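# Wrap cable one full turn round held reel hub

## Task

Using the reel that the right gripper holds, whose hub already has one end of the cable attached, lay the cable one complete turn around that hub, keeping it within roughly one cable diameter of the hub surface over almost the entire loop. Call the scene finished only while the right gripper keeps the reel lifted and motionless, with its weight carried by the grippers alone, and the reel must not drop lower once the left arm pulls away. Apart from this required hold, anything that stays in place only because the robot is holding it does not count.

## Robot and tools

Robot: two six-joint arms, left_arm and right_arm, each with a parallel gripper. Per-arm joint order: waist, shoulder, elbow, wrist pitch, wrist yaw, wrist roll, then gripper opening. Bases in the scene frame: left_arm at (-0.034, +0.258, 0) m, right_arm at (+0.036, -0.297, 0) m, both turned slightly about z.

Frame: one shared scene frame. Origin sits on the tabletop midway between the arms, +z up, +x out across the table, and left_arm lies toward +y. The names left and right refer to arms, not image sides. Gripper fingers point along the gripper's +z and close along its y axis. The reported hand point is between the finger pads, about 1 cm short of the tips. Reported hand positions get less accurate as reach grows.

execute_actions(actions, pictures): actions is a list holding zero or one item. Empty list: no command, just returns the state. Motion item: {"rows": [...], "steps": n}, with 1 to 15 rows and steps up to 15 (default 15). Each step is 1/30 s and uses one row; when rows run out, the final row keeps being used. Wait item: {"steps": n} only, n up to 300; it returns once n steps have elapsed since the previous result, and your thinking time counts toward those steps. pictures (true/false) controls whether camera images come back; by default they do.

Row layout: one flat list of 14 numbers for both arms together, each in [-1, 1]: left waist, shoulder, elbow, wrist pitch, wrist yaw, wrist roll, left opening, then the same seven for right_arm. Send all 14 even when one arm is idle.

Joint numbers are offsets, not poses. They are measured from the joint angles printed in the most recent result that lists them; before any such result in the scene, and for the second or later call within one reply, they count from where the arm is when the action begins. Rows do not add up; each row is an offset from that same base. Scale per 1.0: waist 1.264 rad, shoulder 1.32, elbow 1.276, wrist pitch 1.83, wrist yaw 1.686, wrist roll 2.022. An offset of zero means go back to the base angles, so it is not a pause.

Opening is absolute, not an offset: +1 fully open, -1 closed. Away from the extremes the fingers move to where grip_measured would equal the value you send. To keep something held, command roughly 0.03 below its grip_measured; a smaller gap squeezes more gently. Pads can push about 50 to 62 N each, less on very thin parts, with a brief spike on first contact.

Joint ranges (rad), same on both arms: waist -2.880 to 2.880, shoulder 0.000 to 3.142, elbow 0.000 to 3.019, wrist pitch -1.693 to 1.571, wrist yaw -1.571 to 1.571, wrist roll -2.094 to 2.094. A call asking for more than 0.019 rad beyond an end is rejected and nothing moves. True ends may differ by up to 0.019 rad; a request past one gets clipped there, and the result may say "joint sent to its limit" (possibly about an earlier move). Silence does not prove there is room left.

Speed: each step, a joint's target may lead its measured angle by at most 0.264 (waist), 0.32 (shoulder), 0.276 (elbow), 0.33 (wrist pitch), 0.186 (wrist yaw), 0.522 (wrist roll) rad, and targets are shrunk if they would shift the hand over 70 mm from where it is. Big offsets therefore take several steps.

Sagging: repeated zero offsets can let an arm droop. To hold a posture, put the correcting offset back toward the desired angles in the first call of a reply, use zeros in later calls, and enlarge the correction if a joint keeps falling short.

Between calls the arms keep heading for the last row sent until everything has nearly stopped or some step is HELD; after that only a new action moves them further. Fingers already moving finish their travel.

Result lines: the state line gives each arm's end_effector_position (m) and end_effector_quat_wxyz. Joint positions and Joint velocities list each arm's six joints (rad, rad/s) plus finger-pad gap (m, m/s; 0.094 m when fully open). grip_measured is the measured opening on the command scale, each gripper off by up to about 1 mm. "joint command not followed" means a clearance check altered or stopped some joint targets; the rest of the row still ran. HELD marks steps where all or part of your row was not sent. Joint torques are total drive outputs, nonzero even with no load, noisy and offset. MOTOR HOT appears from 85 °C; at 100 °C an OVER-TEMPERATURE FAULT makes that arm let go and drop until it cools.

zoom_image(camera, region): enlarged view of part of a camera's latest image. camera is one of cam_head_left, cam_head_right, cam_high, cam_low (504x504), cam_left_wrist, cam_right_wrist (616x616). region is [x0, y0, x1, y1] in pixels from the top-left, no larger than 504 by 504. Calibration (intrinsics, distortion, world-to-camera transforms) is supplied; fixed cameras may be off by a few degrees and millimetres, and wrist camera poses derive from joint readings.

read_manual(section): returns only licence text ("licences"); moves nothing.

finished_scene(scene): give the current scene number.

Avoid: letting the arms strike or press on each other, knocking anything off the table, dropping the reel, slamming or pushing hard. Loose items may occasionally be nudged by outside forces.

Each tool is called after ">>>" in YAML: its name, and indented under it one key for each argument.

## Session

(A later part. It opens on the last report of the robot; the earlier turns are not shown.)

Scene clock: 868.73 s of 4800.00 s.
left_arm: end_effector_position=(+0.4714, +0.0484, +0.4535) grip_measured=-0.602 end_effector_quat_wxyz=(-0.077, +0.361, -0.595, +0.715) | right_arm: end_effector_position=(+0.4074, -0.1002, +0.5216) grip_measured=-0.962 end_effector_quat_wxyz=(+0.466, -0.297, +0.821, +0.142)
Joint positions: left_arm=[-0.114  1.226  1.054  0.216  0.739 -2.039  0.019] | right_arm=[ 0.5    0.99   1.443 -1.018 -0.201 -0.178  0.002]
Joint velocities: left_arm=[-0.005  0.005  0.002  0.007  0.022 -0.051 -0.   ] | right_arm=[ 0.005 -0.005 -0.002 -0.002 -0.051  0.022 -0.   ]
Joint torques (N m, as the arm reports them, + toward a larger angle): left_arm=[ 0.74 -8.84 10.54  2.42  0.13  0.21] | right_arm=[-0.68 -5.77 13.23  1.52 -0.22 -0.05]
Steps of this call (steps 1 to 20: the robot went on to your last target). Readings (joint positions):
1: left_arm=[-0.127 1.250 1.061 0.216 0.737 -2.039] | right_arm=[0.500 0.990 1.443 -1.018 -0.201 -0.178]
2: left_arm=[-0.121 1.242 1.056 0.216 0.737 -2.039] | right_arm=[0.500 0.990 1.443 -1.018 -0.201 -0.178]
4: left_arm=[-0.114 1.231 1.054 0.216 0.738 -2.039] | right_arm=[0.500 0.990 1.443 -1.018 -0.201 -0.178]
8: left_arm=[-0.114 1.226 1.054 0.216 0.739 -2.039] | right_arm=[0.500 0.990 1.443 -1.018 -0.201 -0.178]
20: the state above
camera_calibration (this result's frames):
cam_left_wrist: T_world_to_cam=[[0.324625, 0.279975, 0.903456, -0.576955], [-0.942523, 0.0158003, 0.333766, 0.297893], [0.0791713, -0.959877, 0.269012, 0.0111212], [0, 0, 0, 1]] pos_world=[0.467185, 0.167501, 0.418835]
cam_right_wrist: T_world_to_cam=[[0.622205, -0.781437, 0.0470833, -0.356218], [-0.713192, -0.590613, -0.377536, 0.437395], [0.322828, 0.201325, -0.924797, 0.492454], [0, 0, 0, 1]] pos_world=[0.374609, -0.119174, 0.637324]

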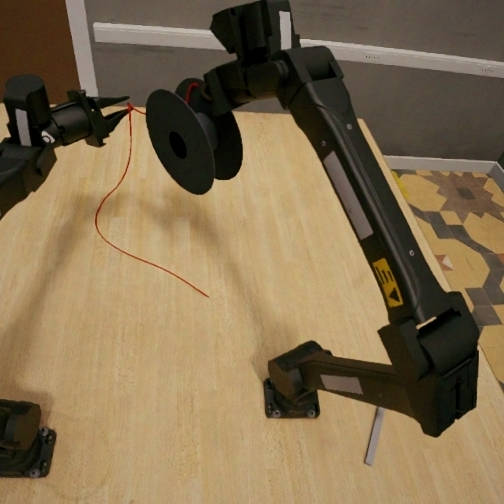

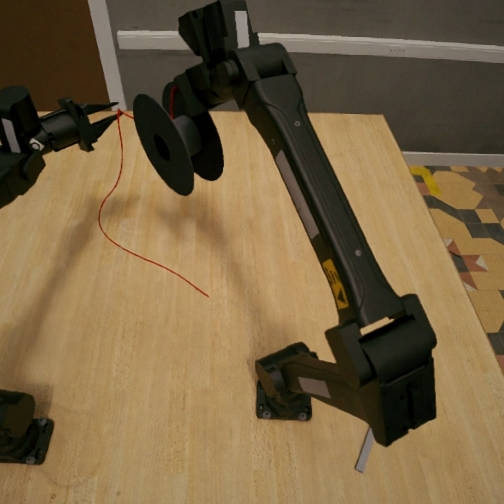

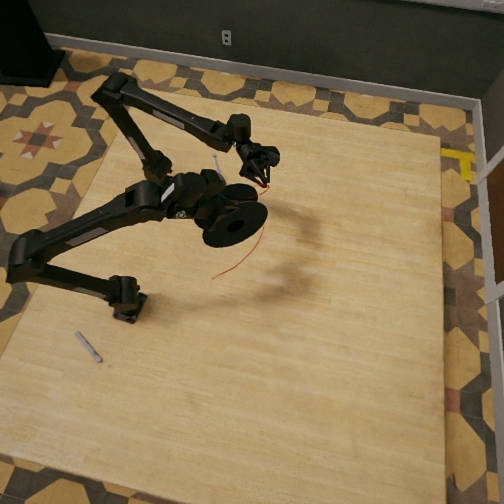

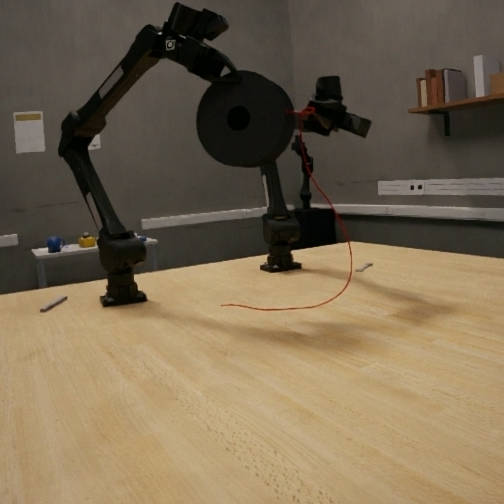

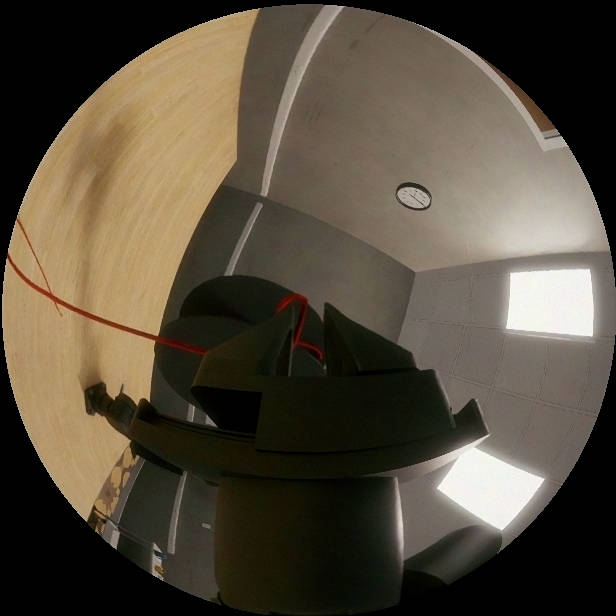

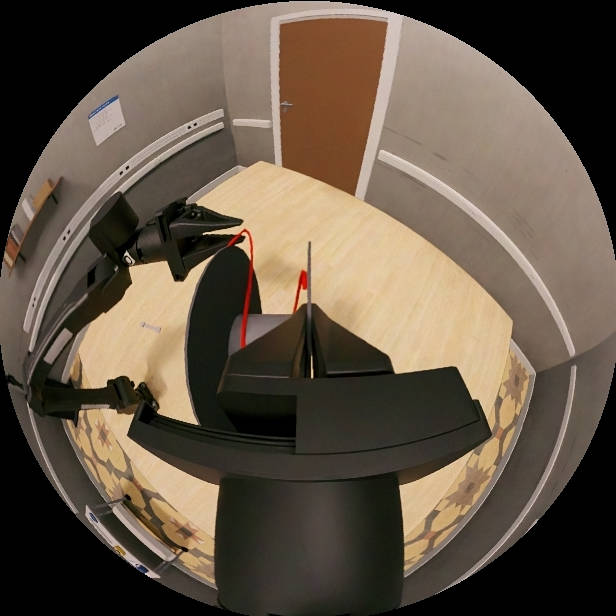

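>>> execute_actions:
  actions:
    - {"rows": [[0.007,-0.008,-0.007,-0.001,0.004,0,-0.6,0,0,0.016,0,0,0,-1],[0.013,-0.016,-0.014,-0.003,0.008,0,-0.6,0,0,0.016,0,0,0,-1],[0.020,-0.023,-0.022,-0.004,0.013,0,-0.6,0,0,0.016,0,0,0,-1],[0.026,-0.031,-0.029,-0.006,0.017,0,-0.6,0,0,0.016,0,0,0,-1],[0.033,-0.039,-0.036,-0.007,0.021,0,-0.6,0,0,0.016,0,0,0,-1],[0.040,-0.047,-0.043,-0.008,0.025,0,-0.6,0,0,0.016,0,0,0,-1],[0.046,-0.055,-0.050,-0.010,0.029,0,-0.6,0,0,0.016,0,0,0,-1],[0.053,-0.062,-0.058,-0.011,0.034,0,-0.6,0,0,0.016,0,0,0,-1],[0.059,-0.070,-0.065,-0.013,0.038,0,-0.6,0,0,0.016,0,0,0,-1],[0.066,-0.078,-0.072,-0.014,0.042,0,-0.6,0,0,0.016,0,0,0,-1]], "steps": 15}

>>> execute_actions:
  actions:
    - {"steps": 20}

Scene clock: 908.60 s of 4800.00 s.
left_arm: end_effector_position=(+0.4417, +0.0845, +0.4474) grip_measured=-0.602 end_effector_quat_wxyz=(-0.080, +0.365, -0.594, +0.713) | right_arm: end_effector_position=(+0.4075, -0.1003, +0.5216) grip_measured=-0.962 end_effector_quat_wxyz=(+0.466, -0.297, +0.821, +0.142)
Joint positions: left_arm=[-0.036  1.129  0.965  0.205  0.806 -2.039  0.019] | right_arm=[ 0.5    0.99   1.443 -1.018 -0.201 -0.178  0.002]
Joint velocities: left_arm=[ 0.005 -0.103 -0.022 -0.002 -0.037 -0.022 -0.   ] | right_arm=[ 0.015 -0.005 -0.002 -0.012 -0.125  0.007 -0.001]
Joint torques (N m, as the arm reports them, + toward a larger angle): left_arm=[ 0.93 -7.05 10.53  1.07  0.13  0.21] | right_arm=[-0.82 -6.46 12.94  1.49 -0.21 -0.01]
Steps of this call (steps 1 to 15: the robot went on to your last target; steps 16 to 200: nothing new was sent; then 32.70 s passed at rest; steps 201 to 215: all 15 steps of this action). Readings (joint positions):
201: left_arm=[-0.114 1.226 1.054 0.216 0.741 -2.039] | right_arm=[0.500 0.990 1.443 -1.018 -0.201 -0.178]
202: left_arm=[-0.114 1.225 1.053 0.216 0.745 -2.039] | right_arm=[0.500 0.990 1.443 -1.018 -0.201 -0.178]
204: left_arm=[-0.110 1.219 1.043 0.216 0.760 -2.039] | right_arm=[0.500 0.990 1.443 -1.018 -0.201 -0.178]
208: left_arm=[-0.081 1.187 1.000 0.214 0.787 -2.039] | right_arm=[0.500 0.990 1.443 -1.018 -0.201 -0.178]
215: the state above
camera_calibration (this result's frames):
cam_left_wrist: T_world_to_cam=[[0.324085, 0.280354, 0.903533, -0.571812], [-0.941755, 0.00493176, 0.336264, 0.270812], [0.0898168, -0.959884, 0.265623, 0.0465717], [0, 0, 0, 1]] pos_world=[0.436171, 0.203677, 0.413216]
cam_right_wrist: T_world_to_cam=[[0.621907, -0.781675, 0.0470833, -0.356278], [-0.713417, -0.590341, -0.377536, 0.437483], [0.322905, 0.201202, -0.924797, 0.492414], [0, 0, 0, 1]] pos_world=[0.374677, -0.119304, 0.637324]

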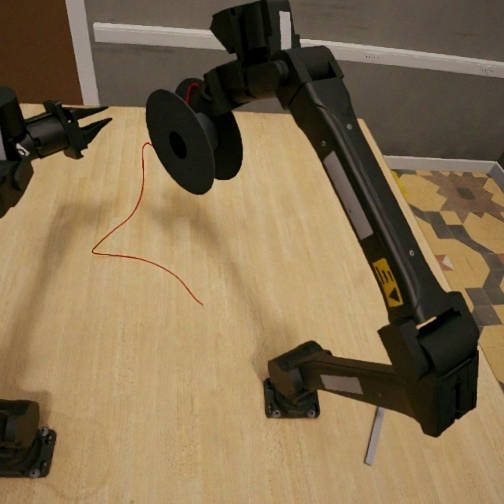

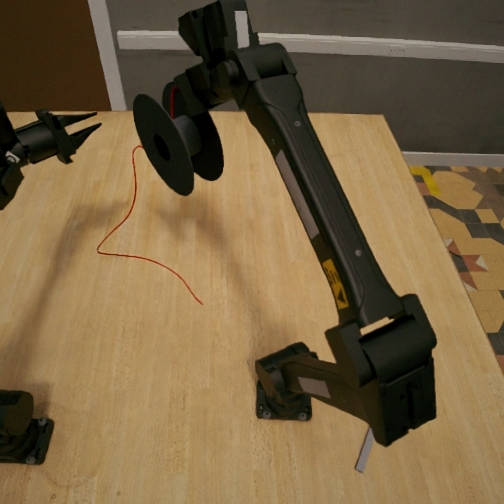

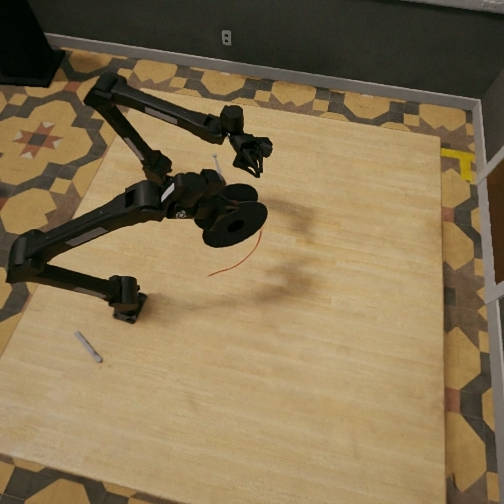

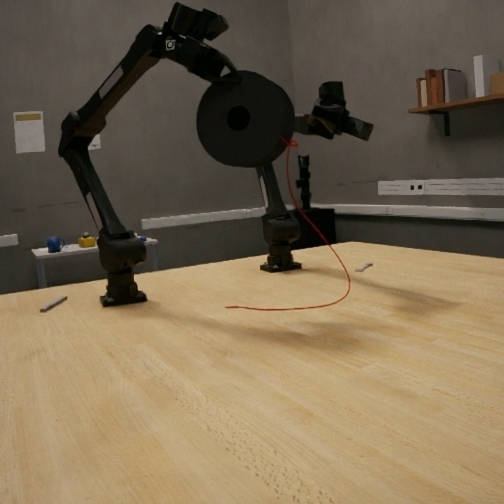

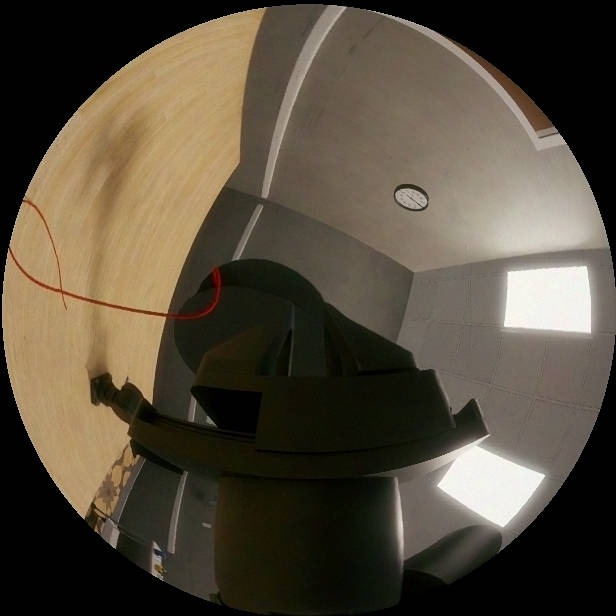

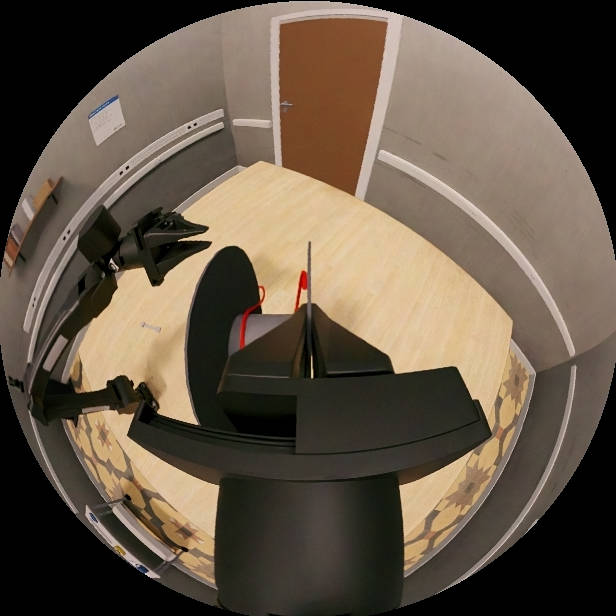

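Scene clock: 909.27 s of 4800.00 s.
left_arm: end_effector_position=(+0.4406, +0.0845, +0.4489) grip_measured=-0.602 end_effector_quat_wxyz=(-0.081, +0.363, -0.594, +0.713) | right_arm: end_effector_position=(+0.4075, -0.1003, +0.5216) grip_measured=-0.962 end_effector_quat_wxyz=(+0.466, -0.297, +0.821, +0.142)
Joint positions: left_arm=[-0.036  1.126  0.965  0.205  0.808 -2.039  0.019] | right_arm=[ 0.5    0.99   1.443 -1.018 -0.201 -0.178  0.002]
Joint velocities: left_arm=[-0.005  0.005 -0.027 -0.007  0.037  0.066 -0.001] | right_arm=[-0.015 -0.005 -0.022 -0.007 -0.007  0.066 -0.001]
Joint torques (N m, as the arm reports them, + toward a larger angle): left_arm=[ 0.59 -6.83 10.71  1.37  0.14  0.22] | right_arm=[-0.64 -6.39 12.95  1.85 -0.24 -0.08]
Steps of this call (steps 1 to 15: the robot went on to your last target; steps 16 to 20: nothing new was sent). Readings (joint positions):
1: left_arm=[-0.036 1.127 0.965 0.205 0.807 -2.039] | right_arm=[0.500 0.990 1.443 -1.018 -0.201 -0.178]
2: left_arm=[-0.036 1.126 0.965 0.205 0.808 -2.039] | right_arm=[0.500 0.990 1.443 -1.018 -0.201 -0.178]
4: left_arm=[-0.036 1.126 0.965 0.205 0.808 -2.039] | right_arm=[0.500 0.990 1.443 -1.018 -0.201 -0.178]
8: left_arm=[-0.036 1.126 0.965 0.205 0.808 -2.039] | right_arm=[0.500 0.990 1.443 -1.018 -0.201 -0.178]
20: the state above
All arms were judged still, so your last target was given up. Only a new action makes them travel on or press farther. Fingers that are still opening or closing keep moving.
camera_calibration (this result's frames):
cam_left_wrist: T_world_to_cam=[[0.321656, 0.280219, 0.904442, -0.572056], [-0.942767, 0.00609591, 0.333397, 0.270914], [0.0879107, -0.959917, 0.266142, 0.0468812], [0, 0, 0, 1]] pos_world=[0.435292, 0.203652, 0.414593]
cam_right_wrist: T_world_to_cam=[[0.621907, -0.781675, 0.0470833, -0.356278], [-0.713417, -0.590341, -0.377536, 0.437483], [0.322905, 0.201202, -0.924797, 0.492414], [0, 0, 0, 1]] pos_world=[0.374677, -0.119304, 0.637324]

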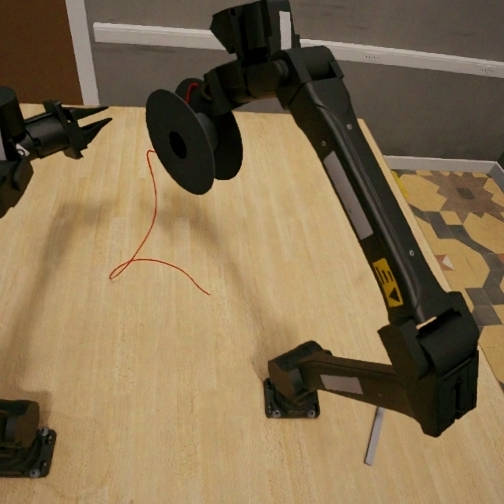

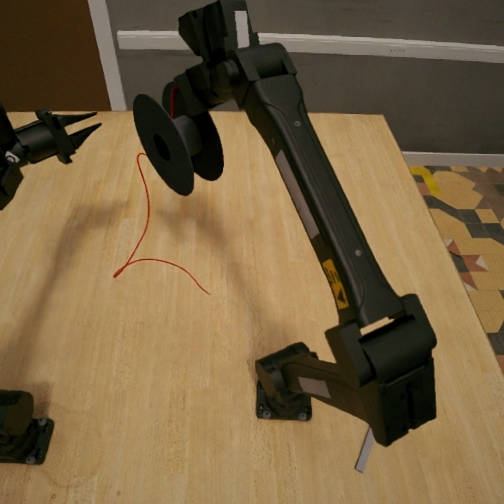

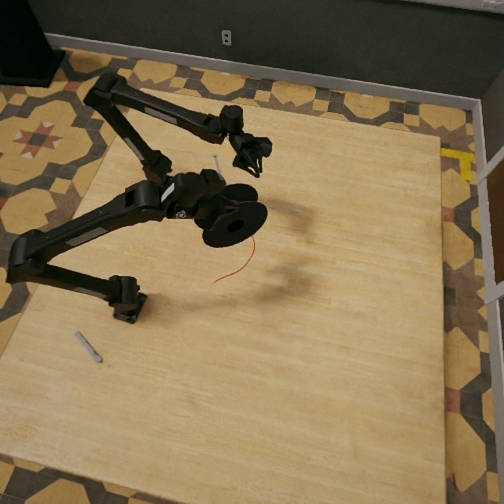

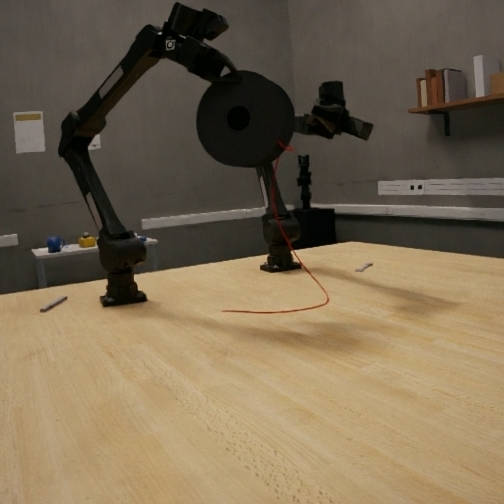

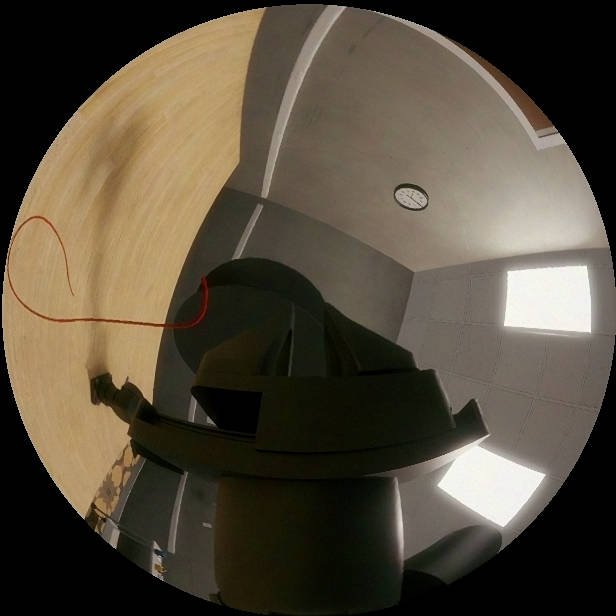

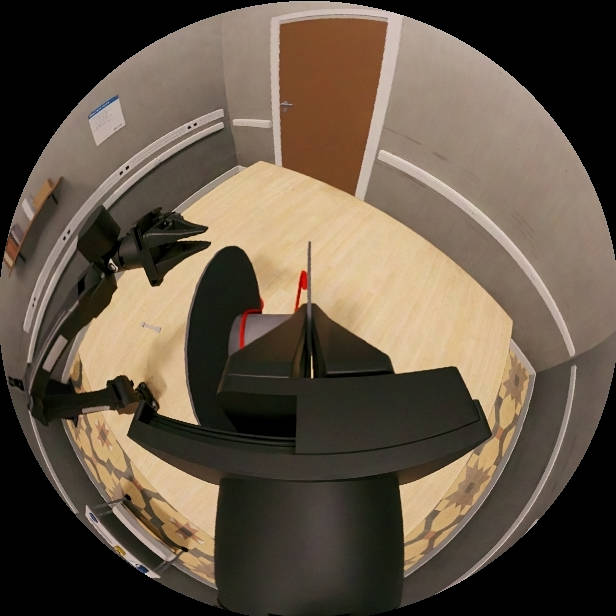

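>>> execute_actions:
  actions: []

>>> zoom_image:
  camera: "cam_low"
  region: [180, 60, 380, 260]

>>> zoom_image:
  camera: "cam_right_wrist"
  region: [170, 220, 350, 400]

Scene clock: 912.97 s of 4800.00 s.
left_arm: end_effector_position=(+0.4406, +0.0845, +0.4489) grip_measured=-0.602 end_effector_quat_wxyz=(-0.081, +0.363, -0.594, +0.713) | right_arm: end_effector_position=(+0.4075, -0.1003, +0.5216) grip_measured=-0.962 end_effector_quat_wxyz=(+0.466, -0.297, +0.821, +0.142)
Joint positions: left_arm=[-0.036  1.126  0.965  0.205  0.808 -2.039  0.019] | right_arm=[ 0.5    0.99   1.443 -1.018 -0.201 -0.178  0.002]
Joint velocities: left_arm=[-0.015 -0.005  0.022  0.002 -0.051  0.007  0.   ] | right_arm=[-0.015 -0.005 -0.002 -0.002 -0.051 -0.051 -0.001]
Joint torques (N m, as the arm reports them, + toward a larger angle): left_arm=[ 0.49 -6.95 10.77  1.28  0.14  0.22] | right_arm=[-0.31 -6.14 13.13  1.44 -0.21 -0.03]
Steps of this call (steps 1 to 111: nothing new was sent). Readings (joint positions):
1: left_arm=[-0.036 1.126 0.965 0.205 0.808 -2.039] | right_arm=[0.500 0.990 1.443 -1.018 -0.201 -0.178]
2: left_arm=[-0.036 1.126 0.965 0.205 0.808 -2.039] | right_arm=[0.500 0.990 1.443 -1.018 -0.201 -0.178]
4: left_arm=[-0.036 1.126 0.965 0.205 0.808 -2.039] | right_arm=[0.500 0.990 1.443 -1.018 -0.201 -0.178]
8: left_arm=[-0.036 1.126 0.965 0.205 0.808 -2.039] | right_arm=[0.500 0.990 1.443 -1.018 -0.201 -0.178]
111: the state above
camera_calibration (this result's frames):
cam_left_wrist: T_world_to_cam=[[0.321656, 0.280219, 0.904442, -0.572056], [-0.942767, 0.00609591, 0.333397, 0.270914], [0.0879107, -0.959917, 0.266142, 0.0468812], [0, 0, 0, 1]] pos_world=[0.435292, 0.203652, 0.414593]
cam_right_wrist: T_world_to_cam=[[0.621907, -0.781675, 0.0470833, -0.356278], [-0.713417, -0.590341, -0.377536, 0.437483], [0.322905, 0.201202, -0.924797, 0.492414], [0, 0, 0, 1]] pos_world=[0.374677, -0.119304, 0.637324]

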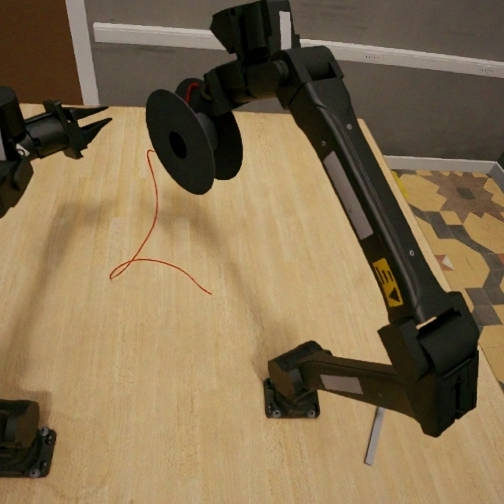

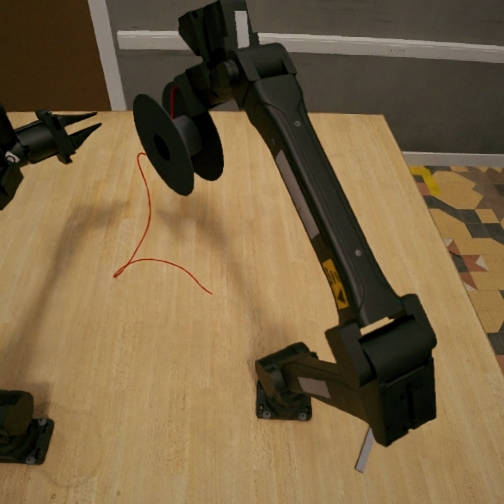

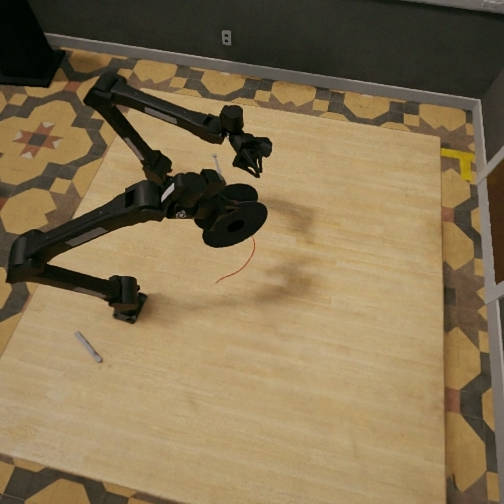

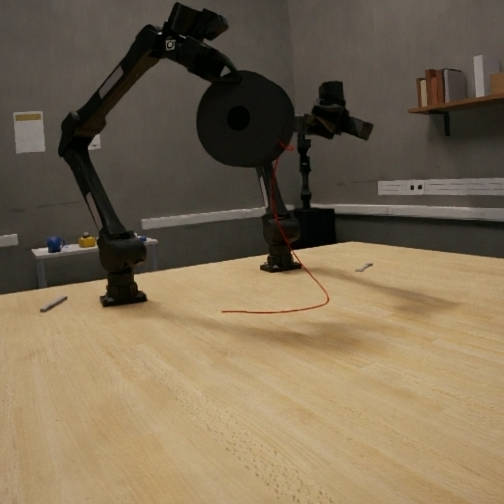

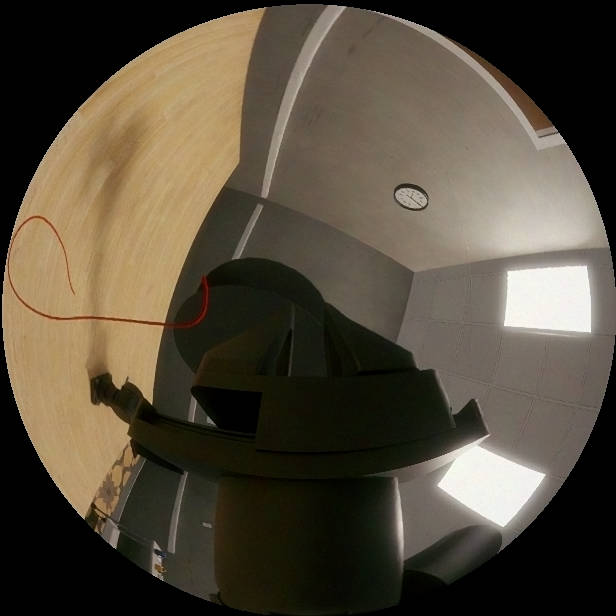

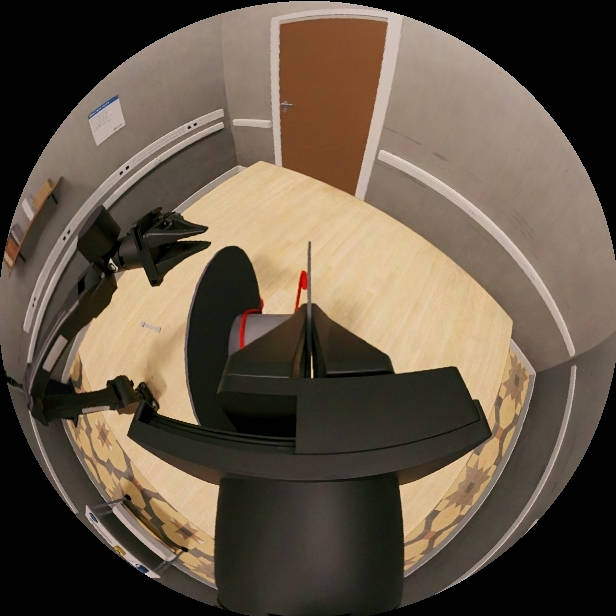

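Region (180, 60, 380, 260) of cam_low's 504x504 image, scaled by 2.520, with more detail than that image has.

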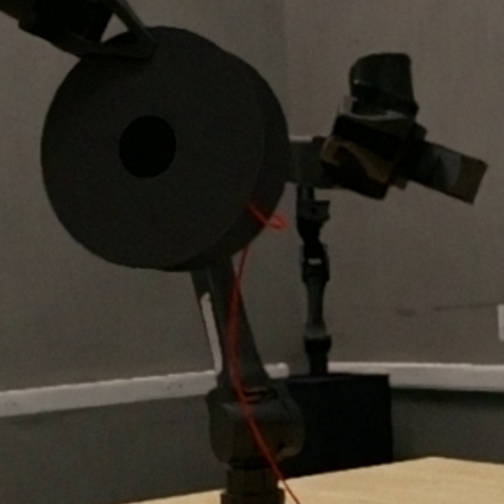

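Region (170, 220, 350, 400) of cam_right_wrist's 616x616 image, scaled by 2.800, with more detail than that image has.

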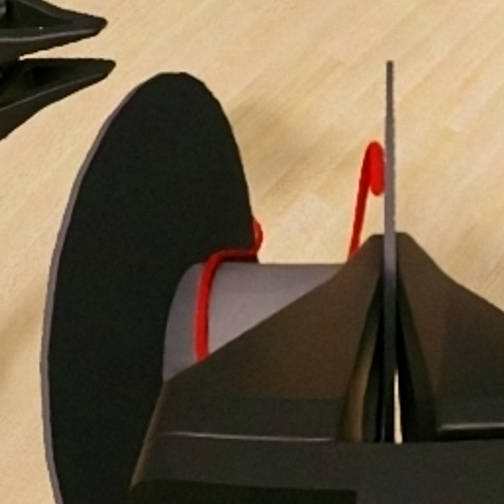

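>>> zoom_image:
  camera: "cam_head_left"
  region: [80, 120, 260, 310]

>>> zoom_image:
  camera: "cam_low"
  region: [200, 130, 380, 320]

Region (80, 120, 260, 310) of cam_head_left's 504x504 image, scaled by 2.653, with more detail than that image has; it fills the left 477 columns of this view, and the rest is white.

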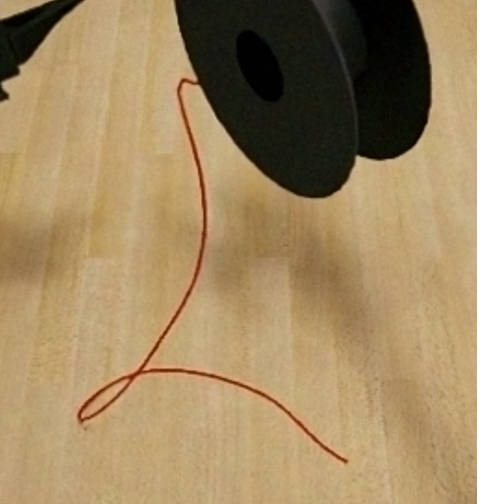

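Region (200, 130, 380, 320) of cam_low's 504x504 image, scaled by 2.653, with more detail than that image has; it fills the left 477 columns of this view, and the rest is white.

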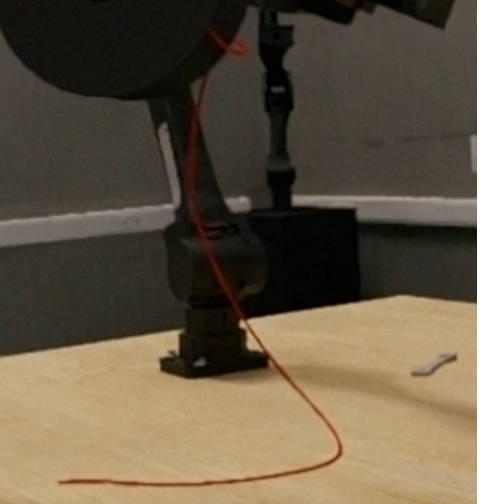

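>>> execute_actions:
  actions:
    - {"rows": [[-0.006,0.019,-0.037,0.039,-0.004,0.07,-0.6,0,0,0.016,0,0,0,-1],[-0.011,0.039,-0.074,0.077,-0.008,0.13,-0.6,0,0,0.016,0,0,0,-1],[-0.017,0.058,-0.111,0.116,-0.012,0.20,-0.6,0,0,0.016,0,0,0,-1],[-0.022,0.078,-0.147,0.154,-0.015,0.27,-0.6,0,0,0.016,0,0,0,-1],[-0.028,0.097,-0.184,0.193,-0.019,0.33,-0.6,0,0,0.016,0,0,0,-1],[-0.033,0.116,-0.221,0.232,-0.023,0.40,-0.6,0,0,0.016,0,0,0,-1],[-0.039,0.136,-0.258,0.270,-0.027,0.47,-0.6,0,0,0.016,0,0,0,-1],[-0.044,0.155,-0.295,0.309,-0.031,0.53,-0.6,0,0,0.016,0,0,0,-1],[-0.050,0.175,-0.332,0.347,-0.035,0.60,-0.6,0,0,0.016,0,0,0,-1],[-0.055,0.194,-0.369,0.386,-0.039,0.67,-0.6,0,0,0.016,0,0,0,-1],[-0.061,0.213,-0.406,0.425,-0.043,0.73,-0.6,0,0,0.016,0,0,0,-1],[-0.066,0.233,-0.442,0.463,-0.046,0.80,-0.6,0,0,0.016,0,0,0,-1],[-0.072,0.252,-0.479,0.502,-0.050,0.87,-0.6,0,0,0.016,0,0,0,-1],[-0.077,0.272,-0.516,0.540,-0.054,0.93,-0.6,0,0,0.016,0,0,0,-1],[-0.083,0.291,-0.553,0.579,-0.058,1.0,-0.6,0,0,0.016,0,0,0,-1]], "steps": 15}
  pictures: false

>>> execute_actions:
  actions:
    - {"steps": 75}

Scene clock: 1022.40 s of 4800.00 s.
left_arm: end_effector_position=(+0.3849, +0.0750, +0.1896) grip_measured=-0.602 end_effector_quat_wxyz=(+0.348, -0.118, +0.706, -0.605) | right_arm: end_effector_position=(+0.4075, -0.1003, +0.5216) grip_measured=-0.962 end_effector_quat_wxyz=(+0.466, -0.297, +0.821, +0.142)
Joint positions: left_arm=[-0.094  1.412  0.426  0.951  0.723 -1.191  0.019] | right_arm=[ 0.5    0.99   1.443 -1.018 -0.201 -0.178  0.002]
Joint velocities: left_arm=[-0.259  0.982 -1.487  1.98  -0.212  1.912 -0.   ] | right_arm=[-0.015 -0.015  0.002 -0.022  0.037  0.037 -0.   ]
Joint torques (N m, as the arm reports them, + toward a larger angle): left_arm=[-1.   -6.94  6.1   2.65  0.11  0.28] | right_arm=[-1.32 -6.07 13.05  1.53 -0.23 -0.1 ]
Steps of this call (steps 1 to 180: nothing new was sent; then 102.93 s passed at rest; steps 181 to 195: all 15 steps of this action). Readings (joint positions):
181: left_arm=[-0.036 1.126 0.960 0.215 0.805 -2.019] | right_arm=[0.500 0.990 1.443 -1.018 -0.201 -0.178]
182: left_arm=[-0.036 1.127 0.945 0.248 0.800 -1.978] | right_arm=[0.500 0.990 1.443 -1.018 -0.201 -0.178]
184: left_arm=[-0.038 1.136 0.889 0.352 0.790 -1.854] | right_arm=[0.500 0.990 1.443 -1.018 -0.201 -0.178]
188: left_arm=[-0.050 1.203 0.749 0.537 0.770 -1.612] | right_arm=[0.500 0.990 1.443 -1.018 -0.201 -0.178]
195: the state above

Scene clock: 1024.90 s of 4800.00 s.
left_arm: end_effector_position=(+0.3185, +0.0717, +0.1362) grip_measured=-0.602 end_effector_quat_wxyz=(+0.615, +0.297, +0.655, -0.324) | right_arm: end_effector_position=(+0.4075, -0.1003, +0.5216) grip_measured=-0.962 end_effector_quat_wxyz=(+0.466, -0.297, +0.821, +0.142)
Joint positions: left_arm=[-0.134  1.522  0.237  1.24   0.712 -0.03   0.019] | right_arm=[ 0.5    0.99   1.443 -1.018 -0.201 -0.178  0.002]
Joint velocities: left_arm=[-0.015 -0.005 -0.002 -0.027 -0.11   0.022  0.001] | right_arm=[-0.005 -0.024 -0.012 -0.012 -0.051 -0.081  0.   ]
Joint torques (N m, as the arm reports them, + toward a larger angle): left_arm=[-0.36 -6.33  6.13  2.89 -0.03  0.25] | right_arm=[-0.38 -6.02 12.99  1.58 -0.22 -0.01]
Steps of this call (steps 1 to 45: the robot went on to your last target; steps 46 to 75: nothing new was sent). Readings (joint positions):
1: left_arm=[-0.104 1.447 0.370 1.032 0.715 -1.100] | right_arm=[0.500 0.990 1.443 -1.018 -0.201 -0.178]
2: left_arm=[-0.114 1.482 0.316 1.111 0.713 -1.002] | right_arm=[0.500 0.990 1.443 -1.018 -0.201 -0.178]
4: left_arm=[-0.130 1.525 0.245 1.183 0.713 -0.806] | right_arm=[0.500 0.990 1.443 -1.018 -0.201 -0.178]
8: left_arm=[-0.134 1.528 0.235 1.229 0.712 -0.418] | right_arm=[0.500 0.990 1.443 -1.018 -0.201 -0.178]
75: the state above
All arms were judged still, so your last target was given up. Only a new action makes them travel on or press farther. Fingers that are still opening or closing keep moving.
camera_calibration (this result's frames):
cam_left_wrist: T_world_to_cam=[[-0.785075, -0.616146, 0.063418, 0.284924], [-0.411133, 0.441783, -0.797369, 0.213568], [0.463278, -0.652068, -0.60015, 0.104894], [0, 0, 0, 1]] pos_world=[0.262896, 0.149601, 0.215175]
cam_right_wrist: T_world_to_cam=[[0.621907, -0.781675, 0.0470833, -0.356278], [-0.713417, -0.590341, -0.377536, 0.437483], [0.322905, 0.201202, -0.924797, 0.492414], [0, 0, 0, 1]] pos_world=[0.374677, -0.119304, 0.637324]

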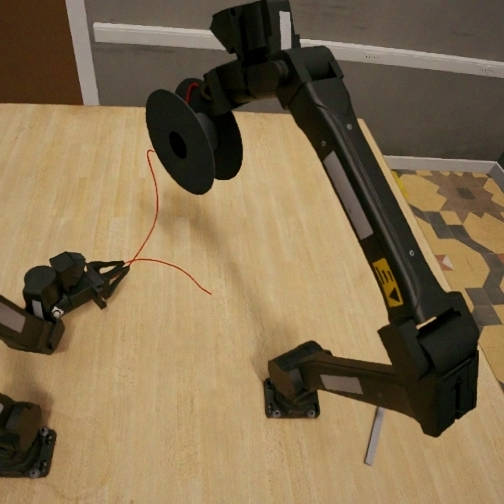

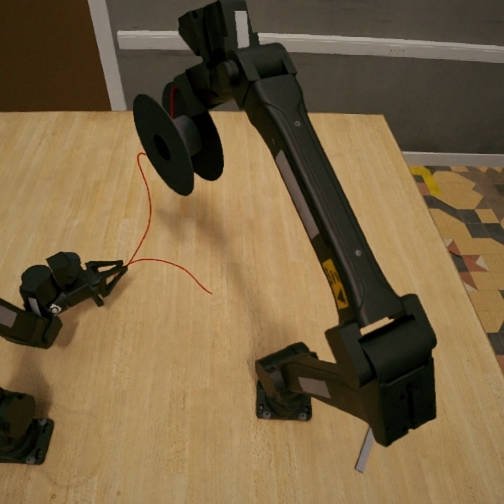

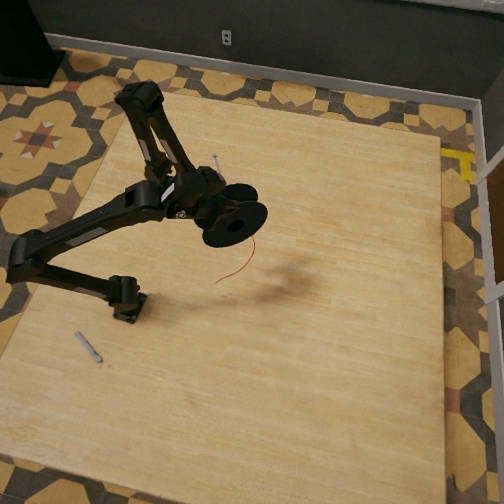

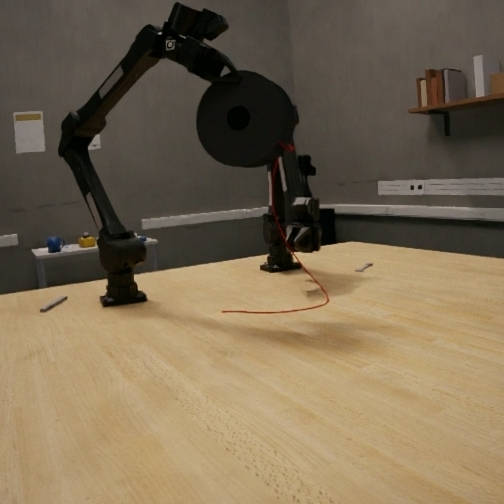

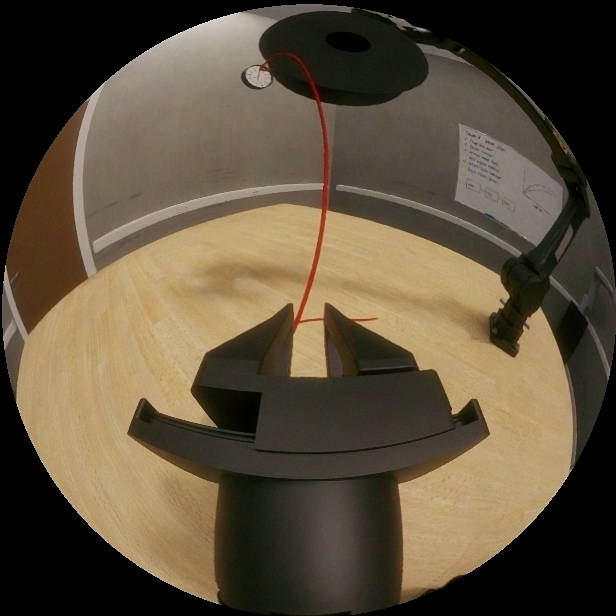

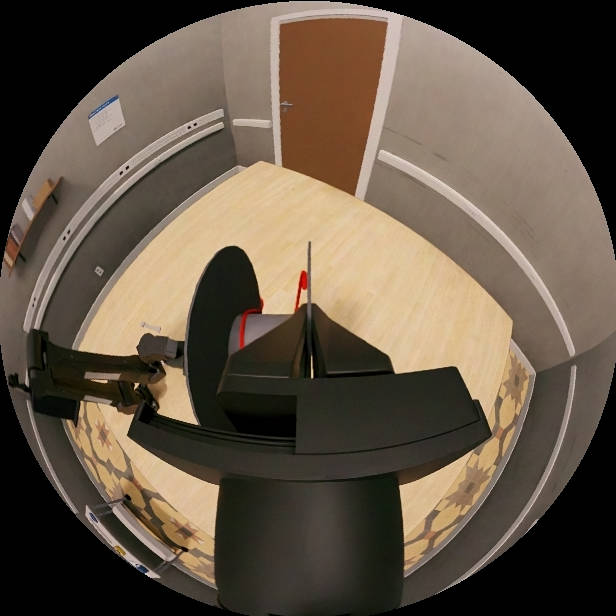

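>>> execute_actions:
  actions:
    - {"rows": [[-0.008,0.002,0.020,0,-0.005,0.015,-0.4,0,0,0.016,0,0,0,-1],[-0.016,0.004,0.030,0,-0.011,0.015,-0.2,0,0,0.016,0,0,0,-1],[-0.025,0.007,0.040,0,-0.016,0.015,-0.2,0,0,0.016,0,0,0,-1],[-0.033,0.009,0.050,0,-0.022,0.015,-0.2,0,0,0.016,0,0,0,-1],[-0.041,0.011,0.058,0,-0.027,0.015,-0.2,0,0,0.016,0,0,0,-1],[-0.049,0.013,0.066,0,-0.033,0.015,-0.2,0,0,0.016,0,0,0,-1],[-0.057,0.015,0.074,0,-0.038,0.015,-0.2,0,0,0.016,0,0,0,-1],[-0.066,0.018,0.082,0,-0.044,0.015,-0.2,0,0,0.016,0,0,0,-1],[-0.074,0.020,0.090,0,-0.049,0.015,-0.2,0,0,0.016,0,0,0,-1],[-0.082,0.022,0.098,0,-0.055,0.015,-0.2,0,0,0.016,0,0,0,-1]], "steps": 15}
  pictures: false

>>> execute_actions:
  actions:
    - {"steps": 15}

Scene clock: 1044.20 s of 4800.00 s.
left_arm: end_effector_position=(+0.3479, +0.0371, +0.1664) grip_measured=-0.202 end_effector_quat_wxyz=(+0.649, +0.311, +0.620, -0.314) | right_arm: end_effector_position=(+0.4075, -0.1003, +0.5216) grip_measured=-0.962 end_effector_quat_wxyz=(+0.466, -0.297, +0.821, +0.142)
Joint positions: left_arm=[-0.229  1.533  0.34   1.24   0.622 -0.013  0.037] | right_arm=[ 0.5    0.99   1.443 -1.018 -0.201 -0.178  0.002]
Joint velocities: left_arm=[-0.005 -0.015 -0.012 -0.007 -0.007  0.037 -0.001] | right_arm=[-0.005 -0.015  0.007  0.007 -0.081 -0.022  0.001]
Joint torques (N m, as the arm reports them, + toward a larger angle): left_arm=[-0.34 -4.87  6.95  1.94 -0.03  0.23] | right_arm=[-0.5  -5.98 13.06  1.31 -0.26 -0.08]
Steps of this call (steps 1 to 180: nothing new was sent; then 12.80 s passed at rest; steps 181 to 195: all 15 steps of this action). Readings (joint positions):
181: left_arm=[-0.134 1.522 0.237 1.240 0.709 -0.027] | right_arm=[0.500 0.990 1.443 -1.018 -0.201 -0.178]
182: left_arm=[-0.135 1.522 0.237 1.240 0.702 -0.024] | right_arm=[0.500 0.990 1.443 -1.018 -0.201 -0.178]
184: left_arm=[-0.143 1.522 0.244 1.240 0.685 -0.020] | right_arm=[0.500 0.990 1.443 -1.018 -0.201 -0.178]
188: left_arm=[-0.184 1.523 0.288 1.240 0.648 -0.016] | right_arm=[0.500 0.990 1.443 -1.018 -0.201 -0.178]
195: the state above

Scene clock: 1044.70 s of 4800.00 s.
left_arm: end_effector_position=(+0.3480, +0.0372, +0.1661) grip_measured=-0.202 end_effector_quat_wxyz=(+0.648, +0.311, +0.620, -0.314) | right_arm: end_effector_position=(+0.4075, -0.1003, +0.5216) grip_measured=-0.962 end_effector_quat_wxyz=(+0.466, -0.297, +0.821, +0.142)
Joint positions: left_arm=[-0.229  1.534  0.34   1.24   0.621 -0.013  0.037] | right_arm=[ 0.5    0.99   1.443 -1.018 -0.201 -0.178  0.002]
Joint velocities: left_arm=[-0.015  0.024  0.007 -0.007 -0.095  0.007 -0.001] | right_arm=[ 0.005  0.005 -0.002  0.002  0.007  0.007 -0.001]
Joint torques (N m, as the arm reports them, + toward a larger angle): left_arm=[-0.56 -4.91  6.98  1.91 -0.07  0.24] | right_arm=[-0.18 -6.26 13.04  1.59 -0.25 -0.12]
Steps of this call (steps 1 to 15: the robot went on to your last target). Readings (joint positions):
1: left_arm=[-0.229 1.533 0.340 1.240 0.622 -0.013] | right_arm=[0.500 0.990 1.443 -1.018 -0.201 -0.178]
2: left_arm=[-0.229 1.533 0.340 1.240 0.622 -0.013] | right_arm=[0.500 0.990 1.443 -1.018 -0.201 -0.178]
4: left_arm=[-0.229 1.534 0.340 1.240 0.621 -0.013] | right_arm=[0.500 0.990 1.443 -1.018 -0.201 -0.178]
8: left_arm=[-0.229 1.534 0.340 1.240 0.621 -0.013] | right_arm=[0.500 0.990 1.443 -1.018 -0.201 -0.178]
15: the state above
All arms were judged still, so your last target was given up. Only a new action makes them travel on or press farther. Fingers that are still opening or closing keep moving.
camera_calibration (this result's frames):
cam_left_wrist: T_world_to_cam=[[-0.790303, -0.61263, -0.0102716, 0.298788], [-0.325292, 0.43372, -0.840281, 0.24235], [0.519236, -0.660735, -0.542054, 0.0578208], [0, 0, 0, 1]] pos_world=[0.284945, 0.116139, 0.238053]
cam_right_wrist: T_world_to_cam=[[0.621907, -0.781675, 0.0470833, -0.356278], [-0.713417, -0.590341, -0.377536, 0.437483], [0.322905, 0.201202, -0.924797, 0.492414], [0, 0, 0, 1]] pos_world=[0.374677, -0.119304, 0.637324]

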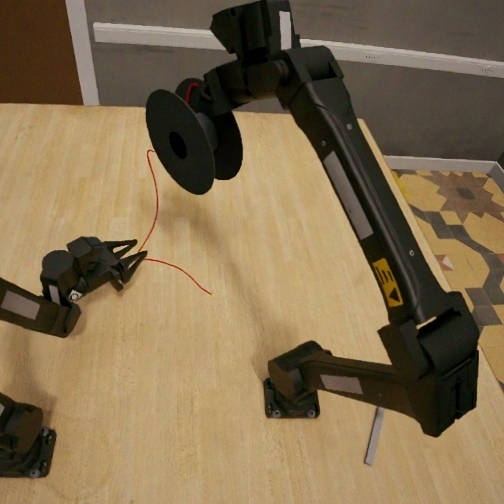

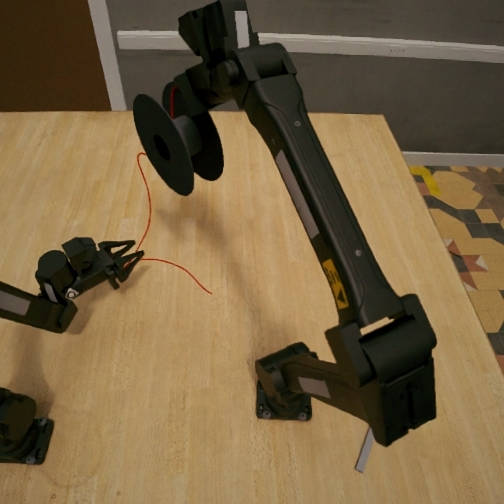

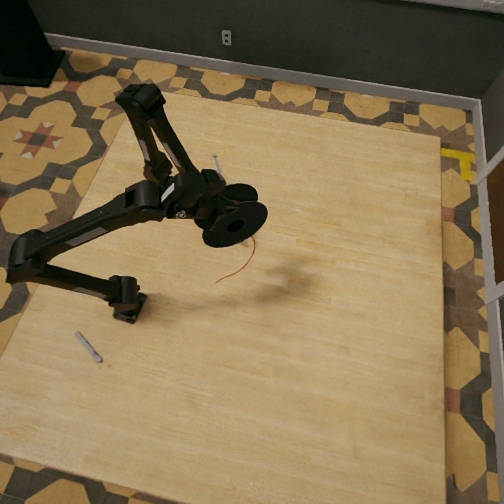

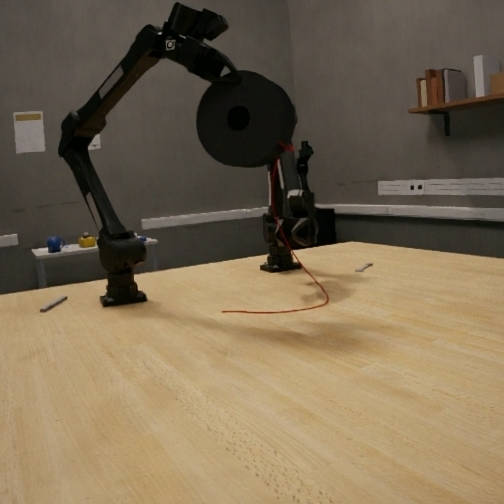

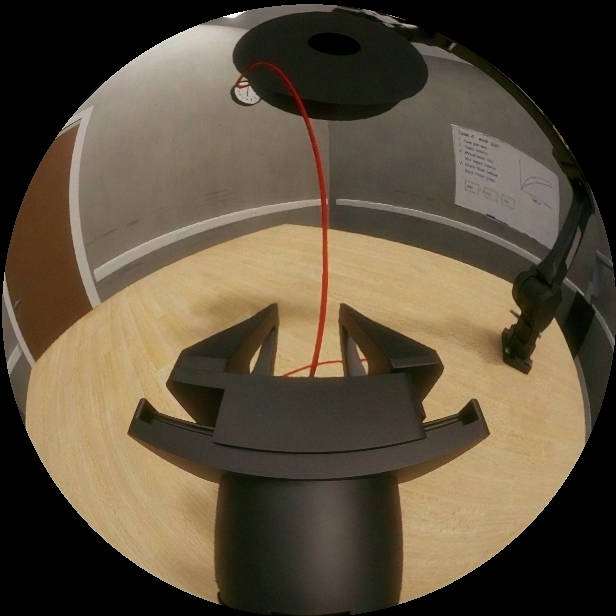

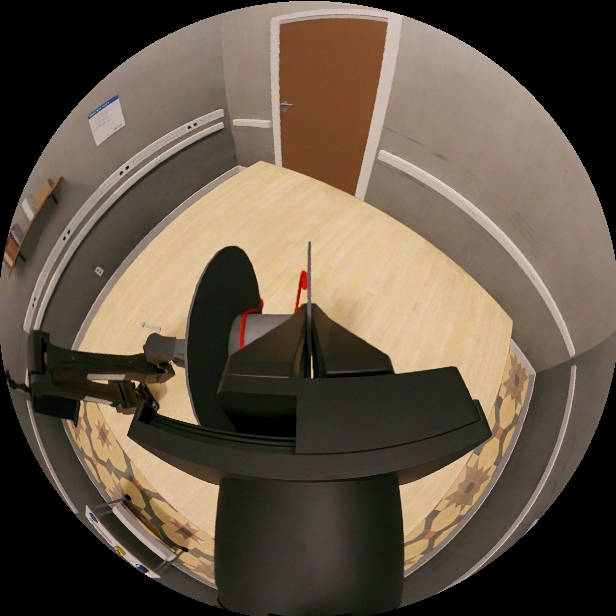

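>>> zoom_image:
  camera: "cam_head_left"
  region: [80, 200, 200, 300]

>>> zoom_image:
  camera: "cam_low"
  region: [240, 160, 360, 280]

Region (80, 200, 200, 300) of cam_head_left's 504x504 image, scaled by 4.200, with more detail than that image has.

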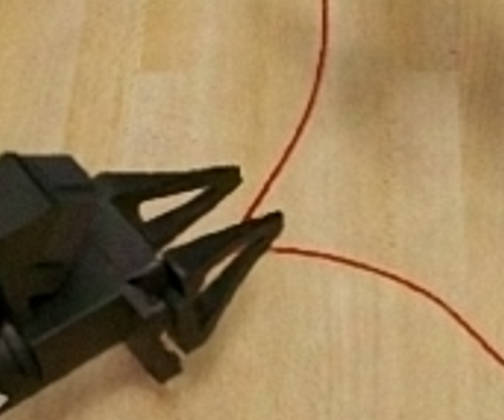

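Region (240, 160, 360, 280) of cam_low's 504x504 image, scaled by 4.200, with more detail than that image has.

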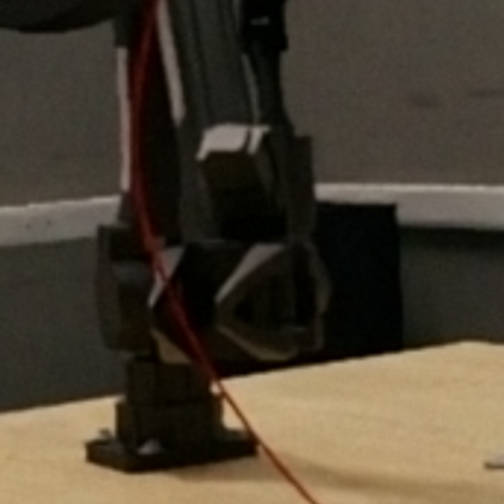

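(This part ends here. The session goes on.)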